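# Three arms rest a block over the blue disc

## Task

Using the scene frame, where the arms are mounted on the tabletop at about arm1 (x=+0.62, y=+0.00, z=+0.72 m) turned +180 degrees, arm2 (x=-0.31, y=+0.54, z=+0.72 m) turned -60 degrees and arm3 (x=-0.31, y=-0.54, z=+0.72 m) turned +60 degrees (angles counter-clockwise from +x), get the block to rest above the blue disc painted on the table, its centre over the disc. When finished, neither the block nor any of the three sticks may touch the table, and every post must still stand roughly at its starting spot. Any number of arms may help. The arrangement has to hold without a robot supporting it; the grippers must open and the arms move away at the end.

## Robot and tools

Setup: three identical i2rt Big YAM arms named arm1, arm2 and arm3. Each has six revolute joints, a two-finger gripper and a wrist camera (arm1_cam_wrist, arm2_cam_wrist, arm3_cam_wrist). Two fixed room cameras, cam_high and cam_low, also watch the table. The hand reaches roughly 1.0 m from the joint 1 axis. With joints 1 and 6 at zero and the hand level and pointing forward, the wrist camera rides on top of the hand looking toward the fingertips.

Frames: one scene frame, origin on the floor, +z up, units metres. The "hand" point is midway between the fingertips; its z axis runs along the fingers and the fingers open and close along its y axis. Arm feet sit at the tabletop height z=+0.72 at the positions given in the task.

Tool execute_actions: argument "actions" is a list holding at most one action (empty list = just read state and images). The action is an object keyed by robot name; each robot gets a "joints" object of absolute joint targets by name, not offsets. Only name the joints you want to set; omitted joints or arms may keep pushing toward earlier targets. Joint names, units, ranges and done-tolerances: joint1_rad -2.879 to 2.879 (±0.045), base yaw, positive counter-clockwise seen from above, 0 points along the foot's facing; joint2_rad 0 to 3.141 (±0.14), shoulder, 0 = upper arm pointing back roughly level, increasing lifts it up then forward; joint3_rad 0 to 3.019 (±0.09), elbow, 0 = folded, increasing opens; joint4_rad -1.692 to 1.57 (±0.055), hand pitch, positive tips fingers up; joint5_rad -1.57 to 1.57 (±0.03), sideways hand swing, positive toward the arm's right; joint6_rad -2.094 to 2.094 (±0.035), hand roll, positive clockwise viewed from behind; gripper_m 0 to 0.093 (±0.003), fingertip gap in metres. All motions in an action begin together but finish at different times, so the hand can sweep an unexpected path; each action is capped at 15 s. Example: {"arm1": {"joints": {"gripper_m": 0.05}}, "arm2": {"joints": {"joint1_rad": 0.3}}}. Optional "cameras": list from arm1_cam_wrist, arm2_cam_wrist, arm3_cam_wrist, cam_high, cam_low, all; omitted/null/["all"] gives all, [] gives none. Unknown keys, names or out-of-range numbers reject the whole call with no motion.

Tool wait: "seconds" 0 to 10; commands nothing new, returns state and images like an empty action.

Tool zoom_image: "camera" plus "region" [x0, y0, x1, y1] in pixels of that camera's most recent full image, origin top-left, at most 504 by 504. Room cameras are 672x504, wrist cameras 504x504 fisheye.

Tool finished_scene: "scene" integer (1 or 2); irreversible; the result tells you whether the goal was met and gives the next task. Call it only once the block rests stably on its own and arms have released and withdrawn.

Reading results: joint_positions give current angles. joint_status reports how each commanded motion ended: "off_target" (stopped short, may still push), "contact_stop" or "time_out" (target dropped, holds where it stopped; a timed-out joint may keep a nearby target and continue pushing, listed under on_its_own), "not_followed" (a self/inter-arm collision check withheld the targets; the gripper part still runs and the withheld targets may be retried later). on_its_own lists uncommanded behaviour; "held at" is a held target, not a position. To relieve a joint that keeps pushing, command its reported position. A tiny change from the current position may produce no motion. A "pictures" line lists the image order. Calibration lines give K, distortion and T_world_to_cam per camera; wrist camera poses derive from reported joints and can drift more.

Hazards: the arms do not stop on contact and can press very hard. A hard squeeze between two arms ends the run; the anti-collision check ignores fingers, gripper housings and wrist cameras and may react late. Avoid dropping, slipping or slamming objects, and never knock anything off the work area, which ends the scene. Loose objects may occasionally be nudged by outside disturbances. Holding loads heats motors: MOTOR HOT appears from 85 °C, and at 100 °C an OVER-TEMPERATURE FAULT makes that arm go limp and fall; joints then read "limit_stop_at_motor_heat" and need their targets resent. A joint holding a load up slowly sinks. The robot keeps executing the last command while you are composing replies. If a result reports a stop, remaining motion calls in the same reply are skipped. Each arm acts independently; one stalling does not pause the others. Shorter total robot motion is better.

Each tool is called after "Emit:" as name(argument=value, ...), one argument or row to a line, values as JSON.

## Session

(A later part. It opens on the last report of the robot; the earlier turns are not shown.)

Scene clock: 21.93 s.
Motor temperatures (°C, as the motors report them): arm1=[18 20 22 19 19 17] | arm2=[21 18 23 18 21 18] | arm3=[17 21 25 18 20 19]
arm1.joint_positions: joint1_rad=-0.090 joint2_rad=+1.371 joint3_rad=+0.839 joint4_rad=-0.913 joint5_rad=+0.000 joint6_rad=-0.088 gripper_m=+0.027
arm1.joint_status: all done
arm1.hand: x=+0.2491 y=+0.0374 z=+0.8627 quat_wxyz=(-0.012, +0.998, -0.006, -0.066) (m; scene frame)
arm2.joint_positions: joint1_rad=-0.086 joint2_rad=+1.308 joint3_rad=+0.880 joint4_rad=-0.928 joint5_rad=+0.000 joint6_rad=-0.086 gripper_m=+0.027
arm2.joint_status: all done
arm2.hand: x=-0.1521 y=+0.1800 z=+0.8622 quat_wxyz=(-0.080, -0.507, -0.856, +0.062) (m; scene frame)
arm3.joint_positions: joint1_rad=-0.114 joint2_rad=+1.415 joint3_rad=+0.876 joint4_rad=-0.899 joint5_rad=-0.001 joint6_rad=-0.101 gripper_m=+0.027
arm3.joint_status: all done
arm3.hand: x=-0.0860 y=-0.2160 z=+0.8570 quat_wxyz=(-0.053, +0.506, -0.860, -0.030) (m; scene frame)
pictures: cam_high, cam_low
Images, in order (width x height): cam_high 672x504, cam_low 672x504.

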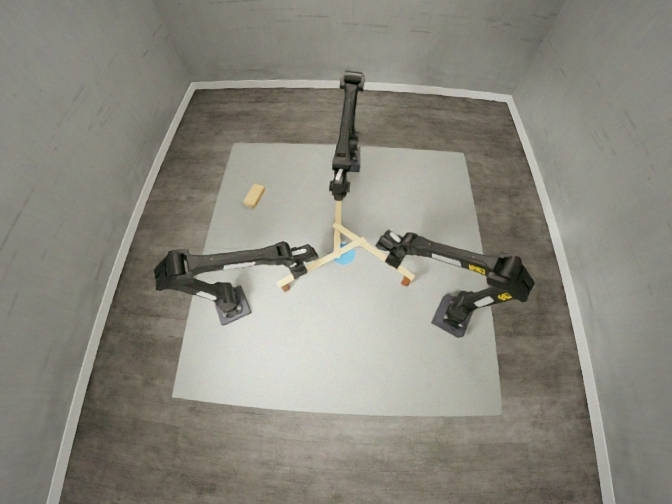

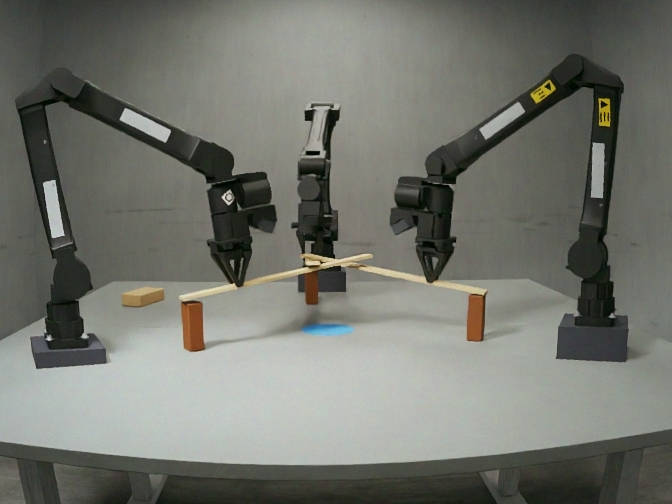

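Emit:
execute_actions(
  actions=[
    {"arm3":{"joints":{"joint3_rad":0.95}}},
  ],
  cameras=[],
)

Emit:
execute_actions(
  actions=[
    {"arm1":{"joints":{"joint2_rad":1.43}},"arm2":{"joints":{"joint2_rad":1.365}},"arm3":{"joints":{"joint2_rad":1.47}}},
  ],
  cameras=["cam_low","cam_high"],
)

Emit:
zoom_image(
  camera="cam_high",
  region=[250,170,440,310],
)

Emit:
zoom_image(
  camera="cam_low",
  region=[150,220,510,360],
)

Scene clock: 22.93 s.
Motor temperatures (°C, as the motors report them): arm1=[18 20 23 19 19 17] | arm2=[21 18 24 18 21 18] | arm3=[17 21 25 18 20 19]
arm1.joint_positions: joint1_rad=-0.090 joint2_rad=+1.371 joint3_rad=+0.839 joint4_rad=-0.913 joint5_rad=+0.000 joint6_rad=-0.089 gripper_m=+0.027
arm1.joint_status: not commanded
arm1.hand: x=+0.2491 y=+0.0374 z=+0.8627 quat_wxyz=(-0.012, +0.998, -0.006, -0.066) (m; scene frame)
arm2.joint_positions: joint1_rad=-0.086 joint2_rad=+1.308 joint3_rad=+0.880 joint4_rad=-0.928 joint5_rad=+0.000 joint6_rad=-0.086 gripper_m=+0.027
arm2.joint_status: not commanded
arm2.hand: x=-0.1521 y=+0.1800 z=+0.8622 quat_wxyz=(-0.080, -0.507, -0.856, +0.062) (m; scene frame)
arm3.joint_positions: joint1_rad=-0.114 joint2_rad=+1.415 joint3_rad=+0.896 joint4_rad=-0.899 joint5_rad=-0.001 joint6_rad=-0.101 gripper_m=+0.027
arm3.joint_status: all done
arm3.hand: x=-0.0808 y=-0.2086 z=+0.8644 quat_wxyz=(-0.062, +0.506, -0.860, -0.034) (m; scene frame)
pictures: none
No camera images: the call's "cameras" was empty. Leave "cameras" out to get every camera's image.

Scene clock: 23.67 s.
Motor temperatures (°C, as the motors report them): arm1=[18 20 23 19 19 17] | arm2=[21 18 24 18 21 18] | arm3=[17 21 25 18 20 19]
arm1.joint_positions: joint1_rad=-0.090 joint2_rad=+1.432 joint3_rad=+0.841 joint4_rad=-0.908 joint5_rad=+0.000 joint6_rad=-0.090 gripper_m=+0.027
arm1.joint_status: all done
arm1.hand: x=+0.2506 y=+0.0374 z=+0.8423 quat_wxyz=(-0.009, +0.999, -0.006, -0.040) (m; scene frame)
arm2.joint_positions: joint1_rad=-0.086 joint2_rad=+1.354 joint3_rad=+0.885 joint4_rad=-0.927 joint5_rad=-0.001 joint6_rad=-0.085 gripper_m=+0.027
arm2.joint_status: all done
arm2.hand: x=-0.1517 y=+0.1792 z=+0.8471 quat_wxyz=(-0.064, -0.508, -0.858, +0.050) (m; scene frame)
arm3.joint_positions: joint1_rad=-0.114 joint2_rad=+1.465 joint3_rad=+0.902 joint4_rad=-0.898 joint5_rad=-0.001 joint6_rad=-0.101 gripper_m=+0.027
arm3.joint_status: all done
arm3.hand: x=-0.0809 y=-0.2088 z=+0.8478 quat_wxyz=(-0.043, +0.507, -0.861, -0.025) (m; scene frame)
pictures: cam_high, cam_low
Images, in order (width x height): cam_high 672x504, cam_low 672x504.

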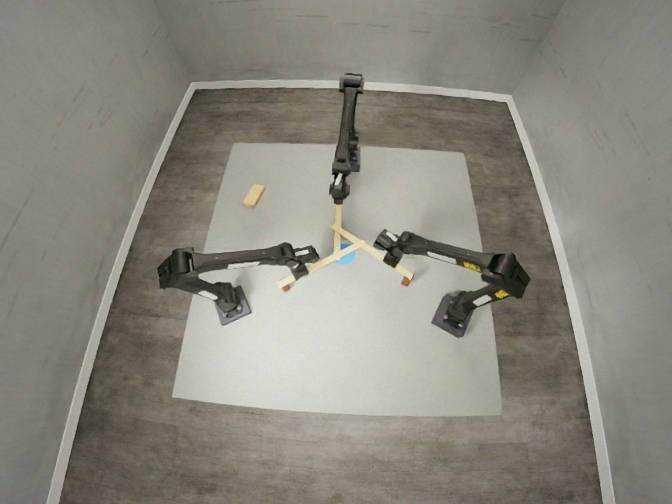

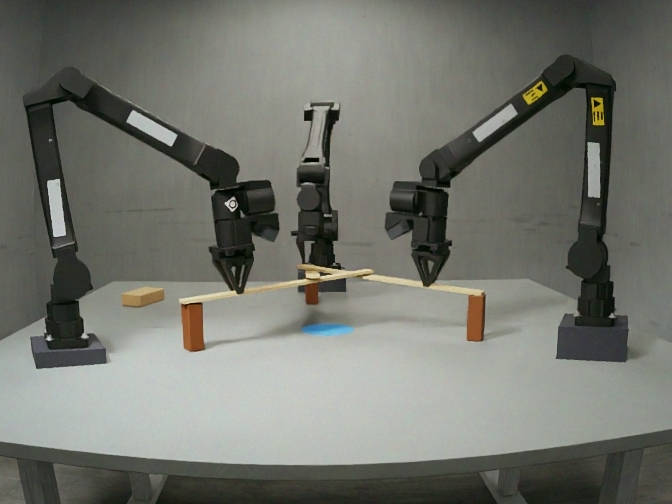

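Region (250, 170, 440, 310) of cam_high's 672x504 image, scaled by 2.653, with more detail than that image has; it fills the top 371 rows of this view, and the rest is white.

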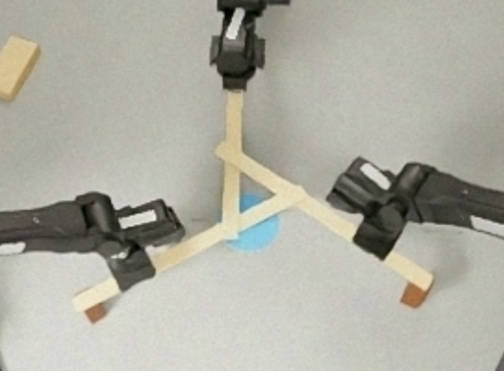

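Region (150, 220, 510, 360) of cam_low's 672x504 image, scaled by 1.400, with more detail than that image has.

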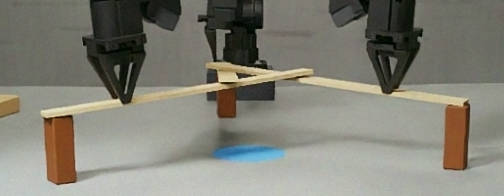

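Emit:
execute_actions(
  actions=[
    {"arm1":{"joints":{"gripper_m":0.06}},"arm2":{"joints":{"gripper_m":0.06}},"arm3":{"joints":{"gripper_m":0.06}}},
  ],
  cameras=[],
)

Emit:
execute_actions(
  actions=[
    {"arm1":{"joints":{"joint2_rad":1.1,"joint4_rad":-1.0}},"arm2":{"joints":{"joint2_rad":0.8,"joint4_rad":-1.2}},"arm3":{"joints":{"joint2_rad":0.8,"joint4_rad":-1.2}}},
  ],
  cameras=[],
)

Emit:
execute_actions(
  actions=[
    {"arm1":{"joints":{"joint1_rad":-1.07,"joint2_rad":1.6,"joint3_rad":1.65,"joint4_rad":-1.19,"joint6_rad":-0.455,"gripper_m":0.093}},"arm2":{"joints":{"joint1_rad":-0.8}}},
  ],
  cameras=[],
)

Emit:
execute_actions(
  actions=[
    {"arm1":{"joints":{"joint2_rad":2.0}}},
  ],
  cameras=["arm1_cam_wrist","cam_high"],
)

Scene clock: 24.97 s.
Motor temperatures (°C, as the motors report them): arm1=[18 20 23 19 19 17] | arm2=[21 18 24 18 21 18] | arm3=[17 21 26 18 20 19]
arm1.joint_positions: joint1_rad=-0.090 joint2_rad=+1.432 joint3_rad=+0.841 joint4_rad=-0.908 joint5_rad=+0.000 joint6_rad=-0.090 gripper_m=+0.060
arm1.joint_status: all done
arm1.hand: x=+0.2506 y=+0.0374 z=+0.8423 quat_wxyz=(-0.009, +0.999, -0.006, -0.040) (m; scene frame)
arm2.joint_positions: joint1_rad=-0.086 joint2_rad=+1.354 joint3_rad=+0.885 joint4_rad=-0.925 joint5_rad=-0.001 joint6_rad=-0.085 gripper_m=+0.060
arm2.joint_status: all done
arm2.hand: x=-0.1515 y=+0.1788 z=+0.8471 quat_wxyz=(-0.064, -0.508, -0.858, +0.051) (m; scene frame)
arm3.joint_positions: joint1_rad=-0.114 joint2_rad=+1.465 joint3_rad=+0.902 joint4_rad=-0.898 joint5_rad=-0.001 joint6_rad=-0.101 gripper_m=+0.060
arm3.joint_status: all done
arm3.hand: x=-0.0809 y=-0.2088 z=+0.8478 quat_wxyz=(-0.043, +0.507, -0.861, -0.025) (m; scene frame)
pictures: none
No camera images: the call's "cameras" was empty. Leave "cameras" out to get every camera's image.

Scene clock: 26.30 s.
Motor temperatures (°C, as the motors report them): arm1=[18 20 23 19 19 17] | arm2=[21 18 24 18 21 18] | arm3=[17 21 26 18 20 19]
arm1.joint_positions: joint1_rad=-0.090 joint2_rad=+1.092 joint3_rad=+0.849 joint4_rad=-0.986 joint5_rad=+0.000 joint6_rad=-0.090 gripper_m=+0.060
arm1.joint_status: all done
arm1.hand: x=+0.2623 y=+0.0349 z=+0.9594 quat_wxyz=(-0.022, +0.985, -0.005, -0.173) (m; scene frame)
arm2.joint_positions: joint1_rad=-0.086 joint2_rad=+0.793 joint3_rad=+0.885 joint4_rad=-1.188 joint5_rad=-0.001 joint6_rad=-0.085 gripper_m=+0.060
arm2.joint_status: all done
arm2.hand: x=-0.1871 y=+0.2630 z=+1.0125 quat_wxyz=(-0.184, -0.495, -0.838, +0.136) (m; scene frame)
arm3.joint_positions: joint1_rad=-0.114 joint2_rad=+0.793 joint3_rad=+0.902 joint4_rad=-1.185 joint5_rad=-0.001 joint6_rad=-0.101 gripper_m=+0.060
arm3.joint_status: all done
arm3.hand: x=-0.1342 y=-0.2886 z=+1.0561 quat_wxyz=(-0.216, +0.492, -0.837, -0.104) (m; scene frame)
pictures: none
No camera images: the call's "cameras" was empty. Leave "cameras" out to get every camera's image.

Scene clock: 27.83 s.
Motor temperatures (°C, as the motors report them): arm1=[18 20 24 19 19 17] | arm2=[21 18 25 18 21 18] | arm3=[17 21 27 18 20 19]
arm1.joint_positions: joint1_rad=-1.082 joint2_rad=+1.609 joint3_rad=+1.598 joint4_rad=-1.175 joint5_rad=+0.000 joint6_rad=-0.439 gripper_m=+0.093
arm1.joint_status: all done
arm1.hand: x=+0.3569 y=+0.5106 z=+1.0641 quat_wxyz=(-0.137, +0.928, -0.315, -0.143) (m; scene frame)
arm2.joint_positions: joint1_rad=-0.796 joint2_rad=+0.793 joint3_rad=+0.885 joint4_rad=-1.188 joint5_rad=+0.000 joint6_rad=-0.085 gripper_m=+0.060
arm2.joint_status: all done
arm2.hand: x=-0.3933 y=+0.2507 z=+1.0149 quat_wxyz=(-0.125, -0.754, -0.613, +0.197) (m; scene frame)
arm3.joint_positions: joint1_rad=-0.114 joint2_rad=+0.793 joint3_rad=+0.902 joint4_rad=-1.185 joint5_rad=-0.001 joint6_rad=-0.101 gripper_m=+0.060
arm3.joint_status: not commanded
arm3.hand: x=-0.1342 y=-0.2886 z=+1.0561 quat_wxyz=(-0.216, +0.492, -0.837, -0.104) (m; scene frame)
pictures: none
No camera images: the call's "cameras" was empty. Leave "cameras" out to get every camera's image.

Scene clock: 29.07 s.
Motor temperatures (°C, as the motors report them): arm1=[18 20 24 19 19 17] | arm2=[21 18 25 18 21 18] | arm3=[17 21 27 18 20 19]
arm1.joint_positions: joint1_rad=-1.082 joint2_rad=+2.030 joint3_rad=+1.618 joint4_rad=-1.177 joint5_rad=+0.000 joint6_rad=-0.440 gripper_m=+0.093
arm1.joint_status: all done
arm1.hand: x=+0.3471 y=+0.5291 z=+0.8315 quat_wxyz=(+0.002, +0.947, -0.321, +0.001) (m; scene frame)
arm2.joint_positions: joint1_rad=-0.796 joint2_rad=+0.793 joint3_rad=+0.885 joint4_rad=-1.188 joint5_rad=+0.000 joint6_rad=-0.085 gripper_m=+0.060
arm2.joint_status: not commanded
arm2.hand: x=-0.3933 y=+0.2507 z=+1.0149 quat_wxyz=(-0.125, -0.754, -0.613, +0.197) (m; scene frame)
arm3.joint_positions: joint1_rad=-0.114 joint2_rad=+0.793 joint3_rad=+0.902 joint4_rad=-1.185 joint5_rad=-0.001 joint6_rad=-0.101 gripper_m=+0.060
arm3.joint_status: not commanded
arm3.hand: x=-0.1342 y=-0.2886 z=+1.0561 quat_wxyz=(-0.216, +0.492, -0.837, -0.104) (m; scene frame)
pictures: arm1_cam_wrist, cam_high
camera_calibration (this result's frames):
arm1_cam_wrist: T_world_to_cam=[[0.598542, 0.801076, -0.00494405, -0.627126], [0.635166, -0.470799, 0.612301, -0.47771], [0.488172, -0.369628, -0.790609, 0.801925], [0, 0, 0, 1]] pos_world=[0.287309, 0.573885, 0.923411]
Images, in order (width x height): arm1_cam_wrist 504x504, cam_high 672x504.

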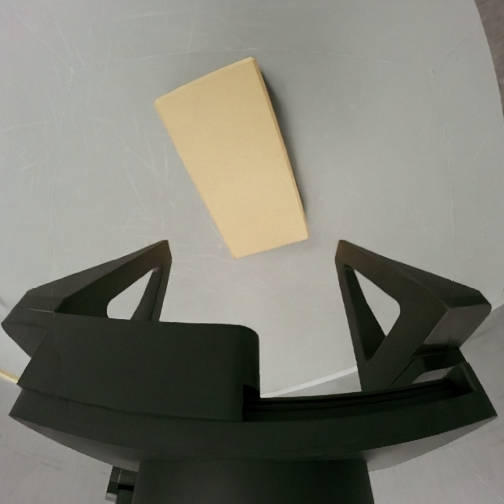

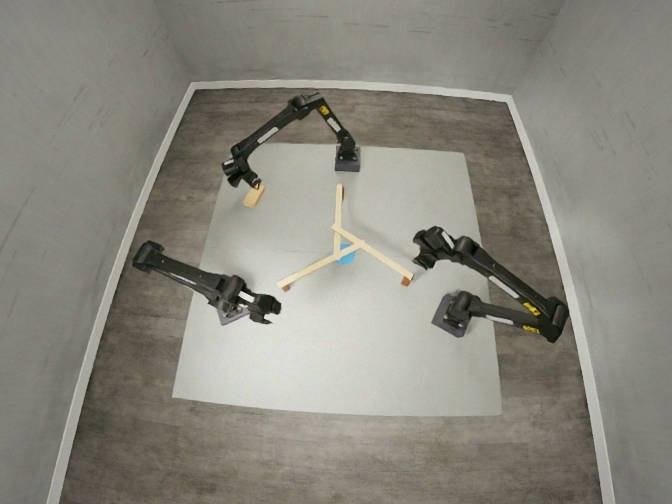

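Emit:
execute_actions(
  actions=[
    {"arm1":{"joints":{"joint1_rad":-1.043,"joint6_rad":-0.77,"joint4_rad":-1.09}}},
  ],
  cameras=[],
)

Emit:
execute_actions(
  actions=[
    {"arm1":{"joints":{"joint2_rad":2.09,"joint4_rad":-1.04}}},
  ],
  cameras=["arm1_cam_wrist"],
)

Scene clock: 30.83 s.
Motor temperatures (°C, as the motors report them): arm1=[18 20 24 19 19 17] | arm2=[21 18 26 18 21 18] | arm3=[17 21 27 18 20 19]
arm1.joint_positions: joint1_rad=-1.048 joint2_rad=+2.030 joint3_rad=+1.618 joint4_rad=-1.107 joint5_rad=+0.000 joint6_rad=-0.754 gripper_m=+0.093
arm1.joint_status: all done
arm1.hand: x=+0.3211 y=+0.5346 z=+0.8320 quat_wxyz=(-0.026, +0.988, -0.152, -0.020) (m; scene frame)
arm2.joint_positions: joint1_rad=-0.796 joint2_rad=+0.793 joint3_rad=+0.885 joint4_rad=-1.188 joint5_rad=+0.000 joint6_rad=-0.085 gripper_m=+0.060
arm2.joint_status: not commanded
arm2.hand: x=-0.3933 y=+0.2507 z=+1.0149 quat_wxyz=(-0.125, -0.754, -0.613, +0.197) (m; scene frame)
arm3.joint_positions: joint1_rad=-0.114 joint2_rad=+0.793 joint3_rad=+0.902 joint4_rad=-1.185 joint5_rad=-0.001 joint6_rad=-0.101 gripper_m=+0.060
arm3.joint_status: not commanded
arm3.hand: x=-0.1342 y=-0.2886 z=+1.0561 quat_wxyz=(-0.216, +0.492, -0.837, -0.104) (m; scene frame)
pictures: none
No camera images: the call's "cameras" was empty. Leave "cameras" out to get every camera's image.

Scene clock: 31.70 s.
Motor temperatures (°C, as the motors report them): arm1=[18 20 24 19 19 17] | arm2=[21 18 26 18 21 18] | arm3=[17 21 28 18 20 19]
arm1.joint_positions: joint1_rad=-1.048 joint2_rad=+2.083 joint3_rad=+1.618 joint4_rad=-1.057 joint5_rad=+0.000 joint6_rad=-0.754 gripper_m=+0.093
arm1.joint_status: all done
arm1.hand: x=+0.3176 y=+0.5408 z=+0.8010 quat_wxyz=(-0.024, +0.988, -0.152, -0.019) (m; scene frame)
arm2.joint_positions: joint1_rad=-0.796 joint2_rad=+0.793 joint3_rad=+0.885 joint4_rad=-1.188 joint5_rad=+0.000 joint6_rad=-0.085 gripper_m=+0.060
arm2.joint_status: not commanded
arm2.hand: x=-0.3933 y=+0.2507 z=+1.0149 quat_wxyz=(-0.125, -0.754, -0.613, +0.197) (m; scene frame)
arm3.joint_positions: joint1_rad=-0.114 joint2_rad=+0.793 joint3_rad=+0.902 joint4_rad=-1.185 joint5_rad=-0.001 joint6_rad=-0.101 gripper_m=+0.060
arm3.joint_status: not commanded
arm3.hand: x=-0.1342 y=-0.2886 z=+1.0561 quat_wxyz=(-0.216, +0.492, -0.837, -0.104) (m; scene frame)
pictures: arm1_cam_wrist
camera_calibration (this result's frames):
arm1_cam_wrist: T_world_to_cam=[[0.289805, 0.956229, 0.0404948, -0.641252], [0.777422, -0.25987, 0.572785, -0.56237], [0.558237, -0.134514, -0.818705, 0.669606], [0, 0, 0, 1]] pos_world=[0.249238, 0.557112, 0.896294]
Images, in order (width x height): arm1_cam_wrist 504x504.

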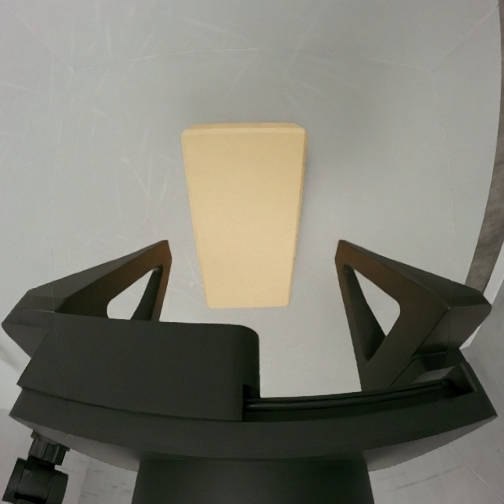

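Emit:
execute_actions(
  actions=[
    {"arm1":{"joints":{"joint2_rad":2.155}}},
  ],
  cameras=[],
)

Emit:
execute_actions(
  actions=[
    {"arm1":{"joints":{"gripper_m":0.045}}},
  ],
  cameras=["arm1_cam_wrist"],
)

Emit:
execute_actions(
  actions=[
    {"arm1":{"joints":{"joint2_rad":1.8,"joint3_rad":1.91,"joint4_rad":-1.44}}},
  ],
  cameras=[],
)

Emit:
execute_actions(
  actions=[
    {"arm1":{"joints":{"joint1_rad":-0.015,"joint2_rad":1.9,"joint6_rad":0.015}}},
  ],
  cameras=[],
)

Emit:
execute_actions(
  actions=[
    {"arm1":{"joints":{"joint2_rad":1.985}}},
  ],
  cameras=["arm1_cam_wrist","cam_high","cam_low"],
)

Emit:
zoom_image(
  camera="cam_low",
  region=[250,220,430,340],
)

Scene clock: 33.40 s.
Motor temperatures (°C, as the motors report them): arm1=[18 21 24 19 19 17] | arm2=[21 18 26 18 21 18] | arm3=[17 21 28 18 20 19]
arm1.joint_positions: joint1_rad=-1.048 joint2_rad=+2.152 joint3_rad=+1.618 joint4_rad=-1.056 joint5_rad=+0.000 joint6_rad=-0.755 gripper_m=+0.093
arm1.joint_status: all done
arm1.hand: x=+0.3218 y=+0.5332 z=+0.7599 quat_wxyz=(+0.002, +0.988, -0.152, +0.002) (m; scene frame)
arm2.joint_positions: joint1_rad=-0.796 joint2_rad=+0.793 joint3_rad=+0.885 joint4_rad=-1.188 joint5_rad=+0.000 joint6_rad=-0.085 gripper_m=+0.060
arm2.joint_status: not commanded
arm2.hand: x=-0.3933 y=+0.2507 z=+1.0149 quat_wxyz=(-0.125, -0.754, -0.613, +0.197) (m; scene frame)
arm3.joint_positions: joint1_rad=-0.114 joint2_rad=+0.793 joint3_rad=+0.902 joint4_rad=-1.185 joint5_rad=-0.001 joint6_rad=-0.101 gripper_m=+0.060
arm3.joint_status: not commanded
arm3.hand: x=-0.1342 y=-0.2886 z=+1.0561 quat_wxyz=(-0.216, +0.492, -0.837, -0.104) (m; scene frame)
pictures: none
No camera images: the call's "cameras" was empty. Leave "cameras" out to get every camera's image.

Scene clock: 34.00 s.
Motor temperatures (°C, as the motors report them): arm1=[18 21 24 19 19 17] | arm2=[21 18 26 18 21 18] | arm3=[17 21 28 18 20 19]
arm1.joint_positions: joint1_rad=-1.048 joint2_rad=+2.152 joint3_rad=+1.618 joint4_rad=-1.052 joint5_rad=+0.000 joint6_rad=-0.755 gripper_m=+0.069
arm1.joint_status: gripper_m off_target (ended at +0.069, target +0.045)
arm1.hand: x=+0.3214 y=+0.5339 z=+0.7599 quat_wxyz=(+0.001, +0.988, -0.152, +0.000) (m; scene frame)
arm2.joint_positions: joint1_rad=-0.796 joint2_rad=+0.793 joint3_rad=+0.885 joint4_rad=-1.188 joint5_rad=+0.000 joint6_rad=-0.085 gripper_m=+0.060
arm2.joint_status: not commanded
arm2.hand: x=-0.3933 y=+0.2507 z=+1.0149 quat_wxyz=(-0.125, -0.754, -0.613, +0.197) (m; scene frame)
arm3.joint_positions: joint1_rad=-0.114 joint2_rad=+0.793 joint3_rad=+0.902 joint4_rad=-1.185 joint5_rad=-0.001 joint6_rad=-0.101 gripper_m=+0.060
arm3.joint_status: not commanded
arm3.hand: x=-0.1342 y=-0.2886 z=+1.0561 quat_wxyz=(-0.216, +0.492, -0.837, -0.104) (m; scene frame)
pictures: arm1_cam_wrist
camera_calibration (this result's frames):
arm1_cam_wrist: T_world_to_cam=[[0.288108, 0.95759, -0.0039471, -0.600491], [0.759152, -0.225888, 0.610461, -0.584528], [0.58368, -0.178875, -0.792036, 0.628109], [0, 0, 0, 1]] pos_world=[0.250137, 0.555339, 0.851946]
Images, in order (width x height): arm1_cam_wrist 504x504.

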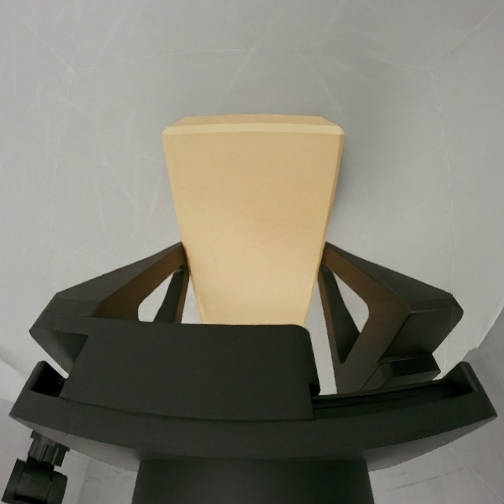

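Scene clock: 35.90 s.
Motor temperatures (°C, as the motors report them): arm1=[18 21 24 19 19 17] | arm2=[21 18 27 18 21 18] | arm3=[17 21 29 18 20 19]
arm1.joint_positions: joint1_rad=-1.048 joint2_rad=+1.817 joint3_rad=+1.891 joint4_rad=-1.428 joint5_rad=+0.000 joint6_rad=-0.755 gripper_m=+0.069
arm1.joint_status: all done
arm1.hand: x=+0.3224 y=+0.5325 z=+1.0601 quat_wxyz=(-0.091, +0.982, -0.151, -0.071) (m; scene frame)
arm2.joint_positions: joint1_rad=-0.796 joint2_rad=+0.793 joint3_rad=+0.885 joint4_rad=-1.188 joint5_rad=+0.000 joint6_rad=-0.085 gripper_m=+0.060
arm2.joint_status: not commanded
arm2.hand: x=-0.3933 y=+0.2507 z=+1.0149 quat_wxyz=(-0.125, -0.754, -0.613, +0.197) (m; scene frame)
arm3.joint_positions: joint1_rad=-0.114 joint2_rad=+0.793 joint3_rad=+0.902 joint4_rad=-1.185 joint5_rad=-0.001 joint6_rad=-0.101 gripper_m=+0.060
arm3.joint_status: not commanded
arm3.hand: x=-0.1342 y=-0.2886 z=+1.0561 quat_wxyz=(-0.216, +0.492, -0.837, -0.104) (m; scene frame)
pictures: none
No camera images: the call's "cameras" was empty. Leave "cameras" out to get every camera's image.

Scene clock: 37.67 s.
Motor temperatures (°C, as the motors report them): arm1=[19 21 24 19 19 17] | arm2=[21 18 27 18 21 18] | arm3=[17 21 29 18 20 19]
arm1.joint_positions: joint1_rad=-0.011 joint2_rad=+1.930 joint3_rad=+1.891 joint4_rad=-1.428 joint5_rad=-0.003 joint6_rad=-0.001 gripper_m=+0.069
arm1.joint_status: all done
arm1.hand: x=-0.0040 y=+0.0119 z=+0.9885 quat_wxyz=(-0.005, +0.998, -0.011, -0.055) (m; scene frame)
arm2.joint_positions: joint1_rad=-0.796 joint2_rad=+0.793 joint3_rad=+0.885 joint4_rad=-1.188 joint5_rad=+0.000 joint6_rad=-0.085 gripper_m=+0.060
arm2.joint_status: not commanded
arm2.hand: x=-0.3933 y=+0.2507 z=+1.0149 quat_wxyz=(-0.125, -0.754, -0.613, +0.197) (m; scene frame)
arm3.joint_positions: joint1_rad=-0.114 joint2_rad=+0.793 joint3_rad=+0.902 joint4_rad=-1.185 joint5_rad=-0.001 joint6_rad=-0.101 gripper_m=+0.060
arm3.joint_status: not commanded
arm3.hand: x=-0.1342 y=-0.2886 z=+1.0561 quat_wxyz=(-0.216, +0.492, -0.837, -0.104) (m; scene frame)
pictures: none
No camera images: the call's "cameras" was empty. Leave "cameras" out to get every camera's image.

Scene clock: 38.77 s.
Motor temperatures (°C, as the motors report them): arm1=[19 21 24 19 19 17] | arm2=[21 18 27 18 21 18] | arm3=[17 21 29 18 20 19]
arm1.joint_positions: joint1_rad=-0.011 joint2_rad=+1.996 joint3_rad=+1.891 joint4_rad=-1.428 joint5_rad=-0.003 joint6_rad=+0.000 gripper_m=+0.069
arm1.joint_status: all done
arm1.hand: x=-0.0077 y=+0.0124 z=+0.9483 quat_wxyz=(-0.005, +1.000, -0.011, -0.022) (m; scene frame)
arm2.joint_positions: joint1_rad=-0.796 joint2_rad=+0.793 joint3_rad=+0.885 joint4_rad=-1.188 joint5_rad=+0.000 joint6_rad=-0.085 gripper_m=+0.060
arm2.joint_status: not commanded
arm2.hand: x=-0.3933 y=+0.2507 z=+1.0149 quat_wxyz=(-0.125, -0.754, -0.613, +0.197) (m; scene frame)
arm3.joint_positions: joint1_rad=-0.114 joint2_rad=+0.793 joint3_rad=+0.902 joint4_rad=-1.185 joint5_rad=-0.001 joint6_rad=-0.101 gripper_m=+0.060
arm3.joint_status: not commanded
arm3.hand: x=-0.1342 y=-0.2886 z=+1.0561 quat_wxyz=(-0.216, +0.492, -0.837, -0.104) (m; scene frame)
pictures: arm1_cam_wrist, cam_high, cam_low
camera_calibration (this result's frames):
arm1_cam_wrist: T_world_to_cam=[[0.00978058, 0.999928, 0.00697549, -0.0185872], [0.819021, -0.0120128, 0.573638, -0.534773], [0.573681, 0.000102556, -0.819079, 0.899524], [0, 0, 0, 1]] pos_world=[-0.0778675, 0.0120695, 1.04368]
Images, in order (width x height): arm1_cam_wrist 504x504, cam_high 672x504, cam_low 672x504.

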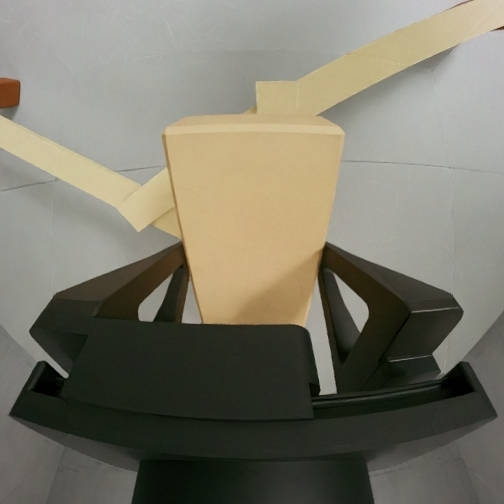

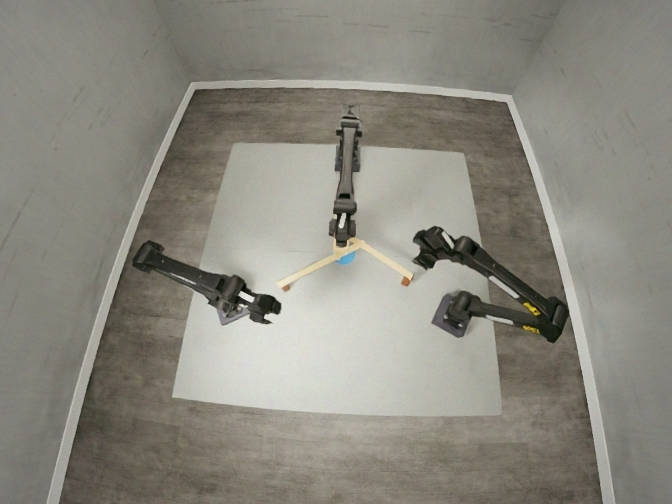

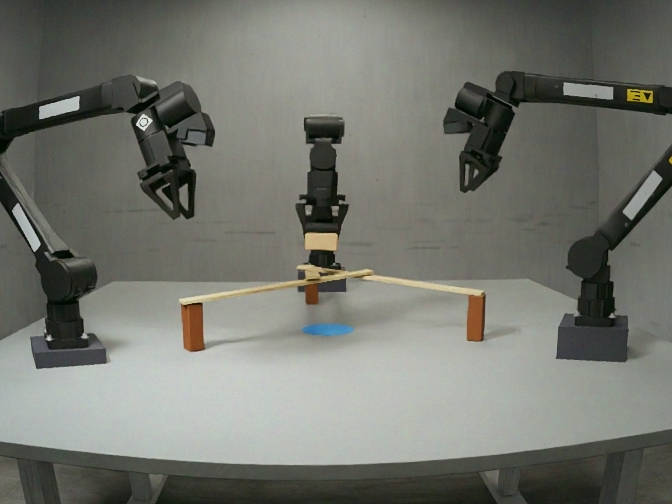

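Region (250, 220, 430, 340) of cam_low's 672x504 image, scaled by 2.800, with more detail than that image has.

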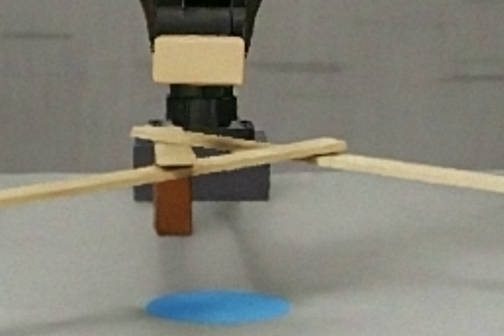

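Emit:
execute_actions(
  actions=[
    {"arm1":{"joints":{"joint1_rad":0.025,"joint2_rad":2.005,"joint3_rad":1.835}}},
  ],
  cameras=["cam_low"],
)

Emit:
zoom_image(
  camera="cam_low",
  region=[250,220,430,340],
)

Scene clock: 39.87 s.
Motor temperatures (°C, as the motors report them): arm1=[19 22 24 19 19 17] | arm2=[21 18 27 18 21 18] | arm3=[17 21 29 18 20 19]
arm1.joint_positions: joint1_rad=+0.020 joint2_rad=+2.009 joint3_rad=+1.829 joint4_rad=-1.428 joint5_rad=-0.003 joint6_rad=+0.000 gripper_m=+0.069
arm1.joint_status: all done
arm1.hand: x=+0.0105 y=-0.0065 z=+0.9166 quat_wxyz=(-0.005, +1.000, +0.004, +0.016) (m; scene frame)
arm2.joint_positions: joint1_rad=-0.796 joint2_rad=+0.793 joint3_rad=+0.885 joint4_rad=-1.188 joint5_rad=+0.000 joint6_rad=-0.085 gripper_m=+0.060
arm2.joint_status: not commanded
arm2.hand: x=-0.3933 y=+0.2507 z=+1.0149 quat_wxyz=(-0.125, -0.754, -0.613, +0.197) (m; scene frame)
arm3.joint_positions: joint1_rad=-0.114 joint2_rad=+0.793 joint3_rad=+0.902 joint4_rad=-1.185 joint5_rad=-0.001 joint6_rad=-0.101 gripper_m=+0.060
arm3.joint_status: not commanded
arm3.hand: x=-0.1342 y=-0.2886 z=+1.0561 quat_wxyz=(-0.216, +0.492, -0.837, -0.104) (m; scene frame)
pictures: cam_low
Images, in order (width x height): cam_low 672x504.

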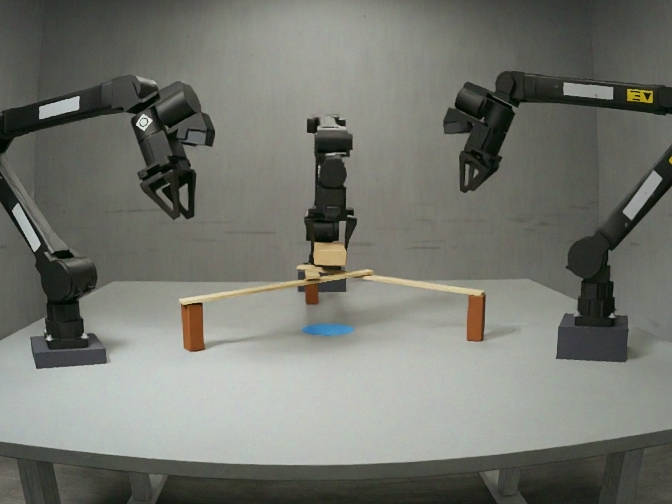

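Region (250, 220, 430, 340) of cam_low's 672x504 image, scaled by 2.800, with more detail than that image has.

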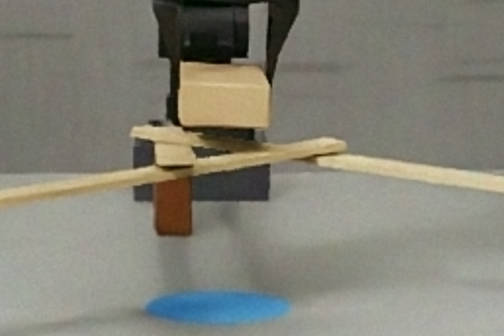

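Emit:
execute_actions(
  actions=[
    {"arm1":{"joints":{"joint2_rad":2.033,"joint4_rad":-1.36}}},
  ],
  cameras=["cam_low"],
)

Emit:
zoom_image(
  camera="cam_low",
  region=[250,220,430,340],
)

Scene clock: 40.83 s.
Motor temperatures (°C, as the motors report them): arm1=[19 22 24 19 19 17] | arm2=[21 18 28 18 21 18] | arm3=[17 21 30 18 20 19]
arm1.joint_positions: joint1_rad=+0.020 joint2_rad=+2.032 joint3_rad=+1.829 joint4_rad=-1.375 joint5_rad=-0.003 joint6_rad=+0.000 gripper_m=+0.069
arm1.joint_status: all done
arm1.hand: x=-0.0025 y=-0.0064 z=+0.9032 quat_wxyz=(-0.004, +1.000, +0.004, +0.000) (m; scene frame)
arm2.joint_positions: joint1_rad=-0.796 joint2_rad=+0.793 joint3_rad=+0.885 joint4_rad=-1.188 joint5_rad=+0.000 joint6_rad=-0.085 gripper_m=+0.060
arm2.joint_status: not commanded
arm2.hand: x=-0.3933 y=+0.2507 z=+1.0149 quat_wxyz=(-0.125, -0.754, -0.613, +0.197) (m; scene frame)
arm3.joint_positions: joint1_rad=-0.114 joint2_rad=+0.793 joint3_rad=+0.902 joint4_rad=-1.185 joint5_rad=-0.001 joint6_rad=-0.101 gripper_m=+0.060
arm3.joint_status: not commanded
arm3.hand: x=-0.1342 y=-0.2886 z=+1.0561 quat_wxyz=(-0.216, +0.492, -0.837, -0.104) (m; scene frame)
pictures: cam_low
Images, in order (width x height): cam_low 672x504.

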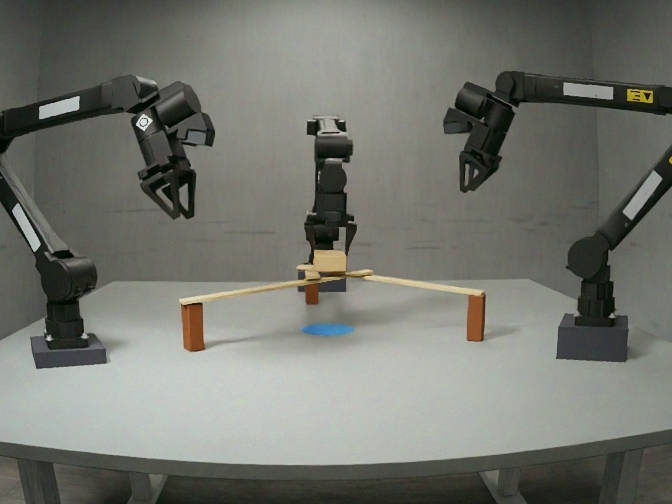

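Region (250, 220, 430, 340) of cam_low's 672x504 image, scaled by 2.800, with more detail than that image has.

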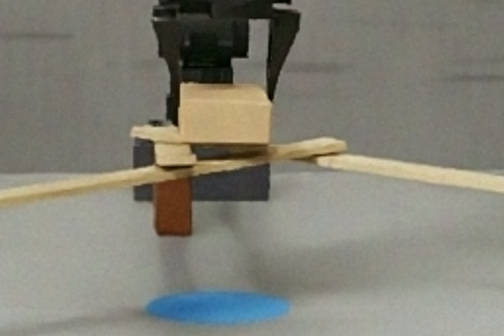

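Emit:
execute_actions(
  actions=[
    {"arm1":{"joints":{"joint2_rad":2.047}}},
  ],
  cameras=[],
)

Emit:
execute_actions(
  actions=[
    {"arm1":{"joints":{"gripper_m":0.093}}},
  ],
  cameras=[],
)

Emit:
execute_actions(
  actions=[
    {"arm1":{"joints":{"joint2_rad":1.3}}},
  ],
  cameras=["cam_low","cam_high"],
)

Scene clock: 42.93 s.
Motor temperatures (°C, as the motors report them): arm1=[19 22 24 19 19 17] | arm2=[21 18 28 18 21 18] | arm3=[17 21 30 18 20 19]
arm1.joint_positions: joint1_rad=+0.020 joint2_rad=+2.042 joint3_rad=+1.829 joint4_rad=-1.375 joint5_rad=-0.003 joint6_rad=+0.000 gripper_m=+0.069
arm1.joint_status: all done
arm1.hand: x=-0.0023 y=-0.0064 z=+0.8968 quat_wxyz=(-0.004, +1.000, +0.004, +0.005) (m; scene frame)
arm2.joint_positions: joint1_rad=-0.796 joint2_rad=+0.793 joint3_rad=+0.885 joint4_rad=-1.188 joint5_rad=+0.000 joint6_rad=-0.085 gripper_m=+0.060
arm2.joint_status: not commanded
arm2.hand: x=-0.3933 y=+0.2507 z=+1.0149 quat_wxyz=(-0.125, -0.754, -0.613, +0.197) (m; scene frame)
arm3.joint_positions: joint1_rad=-0.114 joint2_rad=+0.793 joint3_rad=+0.902 joint4_rad=-1.185 joint5_rad=-0.001 joint6_rad=-0.101 gripper_m=+0.060
arm3.joint_status: not commanded
arm3.hand: x=-0.1342 y=-0.2886 z=+1.0561 quat_wxyz=(-0.216, +0.492, -0.837, -0.104) (m; scene frame)
pictures: none
No camera images: the call's "cameras" was empty. Leave "cameras" out to get every camera's image.

Scene clock: 43.53 s.
Motor temperatures (°C, as the motors report them): arm1=[19 22 24 19 19 17] | arm2=[21 18 28 18 21 18] | arm3=[17 21 30 18 20 19]
arm1.joint_positions: joint1_rad=+0.020 joint2_rad=+2.042 joint3_rad=+1.829 joint4_rad=-1.375 joint5_rad=-0.003 joint6_rad=+0.000 gripper_m=+0.093
arm1.joint_status: all done
arm1.hand: x=-0.0023 y=-0.0064 z=+0.8968 quat_wxyz=(-0.004, +1.000, +0.004, +0.005) (m; scene frame)
arm2.joint_positions: joint1_rad=-0.796 joint2_rad=+0.793 joint3_rad=+0.885 joint4_rad=-1.188 joint5_rad=+0.000 joint6_rad=-0.085 gripper_m=+0.060
arm2.joint_status: not commanded
arm2.hand: x=-0.3933 y=+0.2507 z=+1.0149 quat_wxyz=(-0.125, -0.754, -0.613, +0.197) (m; scene frame)
arm3.joint_positions: joint1_rad=-0.114 joint2_rad=+0.793 joint3_rad=+0.902 joint4_rad=-1.185 joint5_rad=-0.001 joint6_rad=-0.101 gripper_m=+0.060
arm3.joint_status: not commanded
arm3.hand: x=-0.1342 y=-0.2886 z=+1.0561 quat_wxyz=(-0.216, +0.492, -0.837, -0.104) (m; scene frame)
pictures: none
No camera images: the call's "cameras" was empty. Leave "cameras" out to get every camera's image.

Scene clock: 45.40 s.
Motor temperatures (°C, as the motors report them): arm1=[18 22 24 19 19 17] | arm2=[21 18 28 18 21 18] | arm3=[17 21 30 18 20 19]
arm1.joint_positions: joint1_rad=+0.020 joint2_rad=+1.304 joint3_rad=+1.825 joint4_rad=-1.371 joint5_rad=-0.003 joint6_rad=+0.000 gripper_m=+0.093
arm1.joint_status: all done
arm1.hand: x=+0.1427 y=-0.0101 z=+1.3044 quat_wxyz=(-0.003, +0.935, +0.006, -0.356) (m; scene frame)
arm2.joint_positions: joint1_rad=-0.796 joint2_rad=+0.793 joint3_rad=+0.885 joint4_rad=-1.188 joint5_rad=+0.000 joint6_rad=-0.085 gripper_m=+0.060
arm2.joint_status: not commanded
arm2.hand: x=-0.3933 y=+0.2507 z=+1.0149 quat_wxyz=(-0.125, -0.754, -0.613, +0.197) (m; scene frame)
arm3.joint_positions: joint1_rad=-0.114 joint2_rad=+0.793 joint3_rad=+0.902 joint4_rad=-1.185 joint5_rad=-0.001 joint6_rad=-0.101 gripper_m=+0.060
arm3.joint_status: not commanded
arm3.hand: x=-0.1342 y=-0.2886 z=+1.0561 quat_wxyz=(-0.216, +0.492, -0.837, -0.104) (m; scene frame)
pictures: cam_high, cam_low
Images, in order (width x height): cam_high 672x504, cam_low 672x504.

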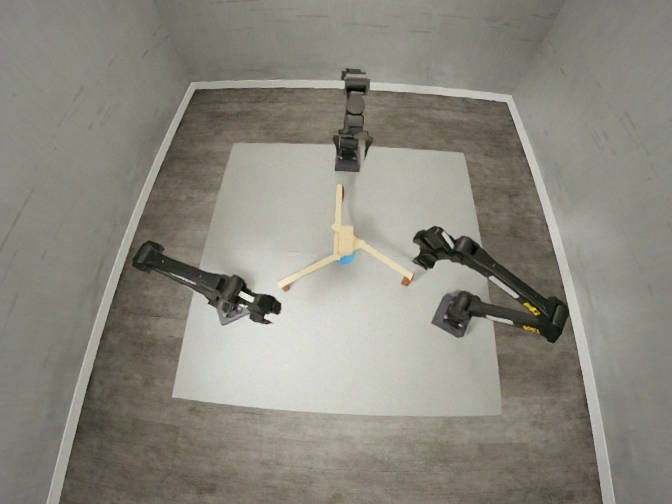

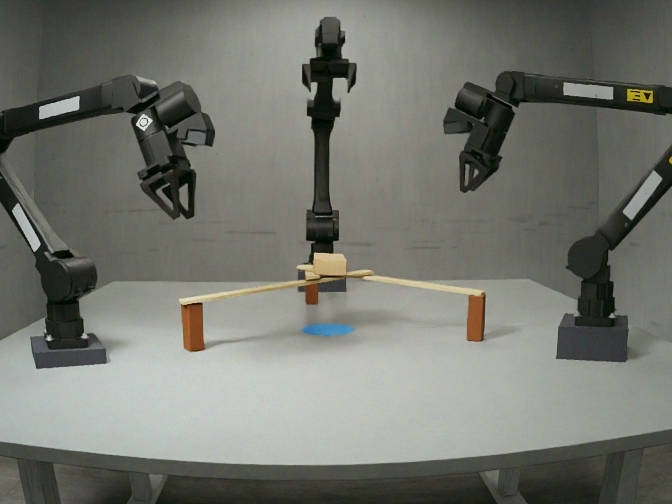

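Emit:
finished_scene(
  scene=2,
)

The scene is finished: the task was done.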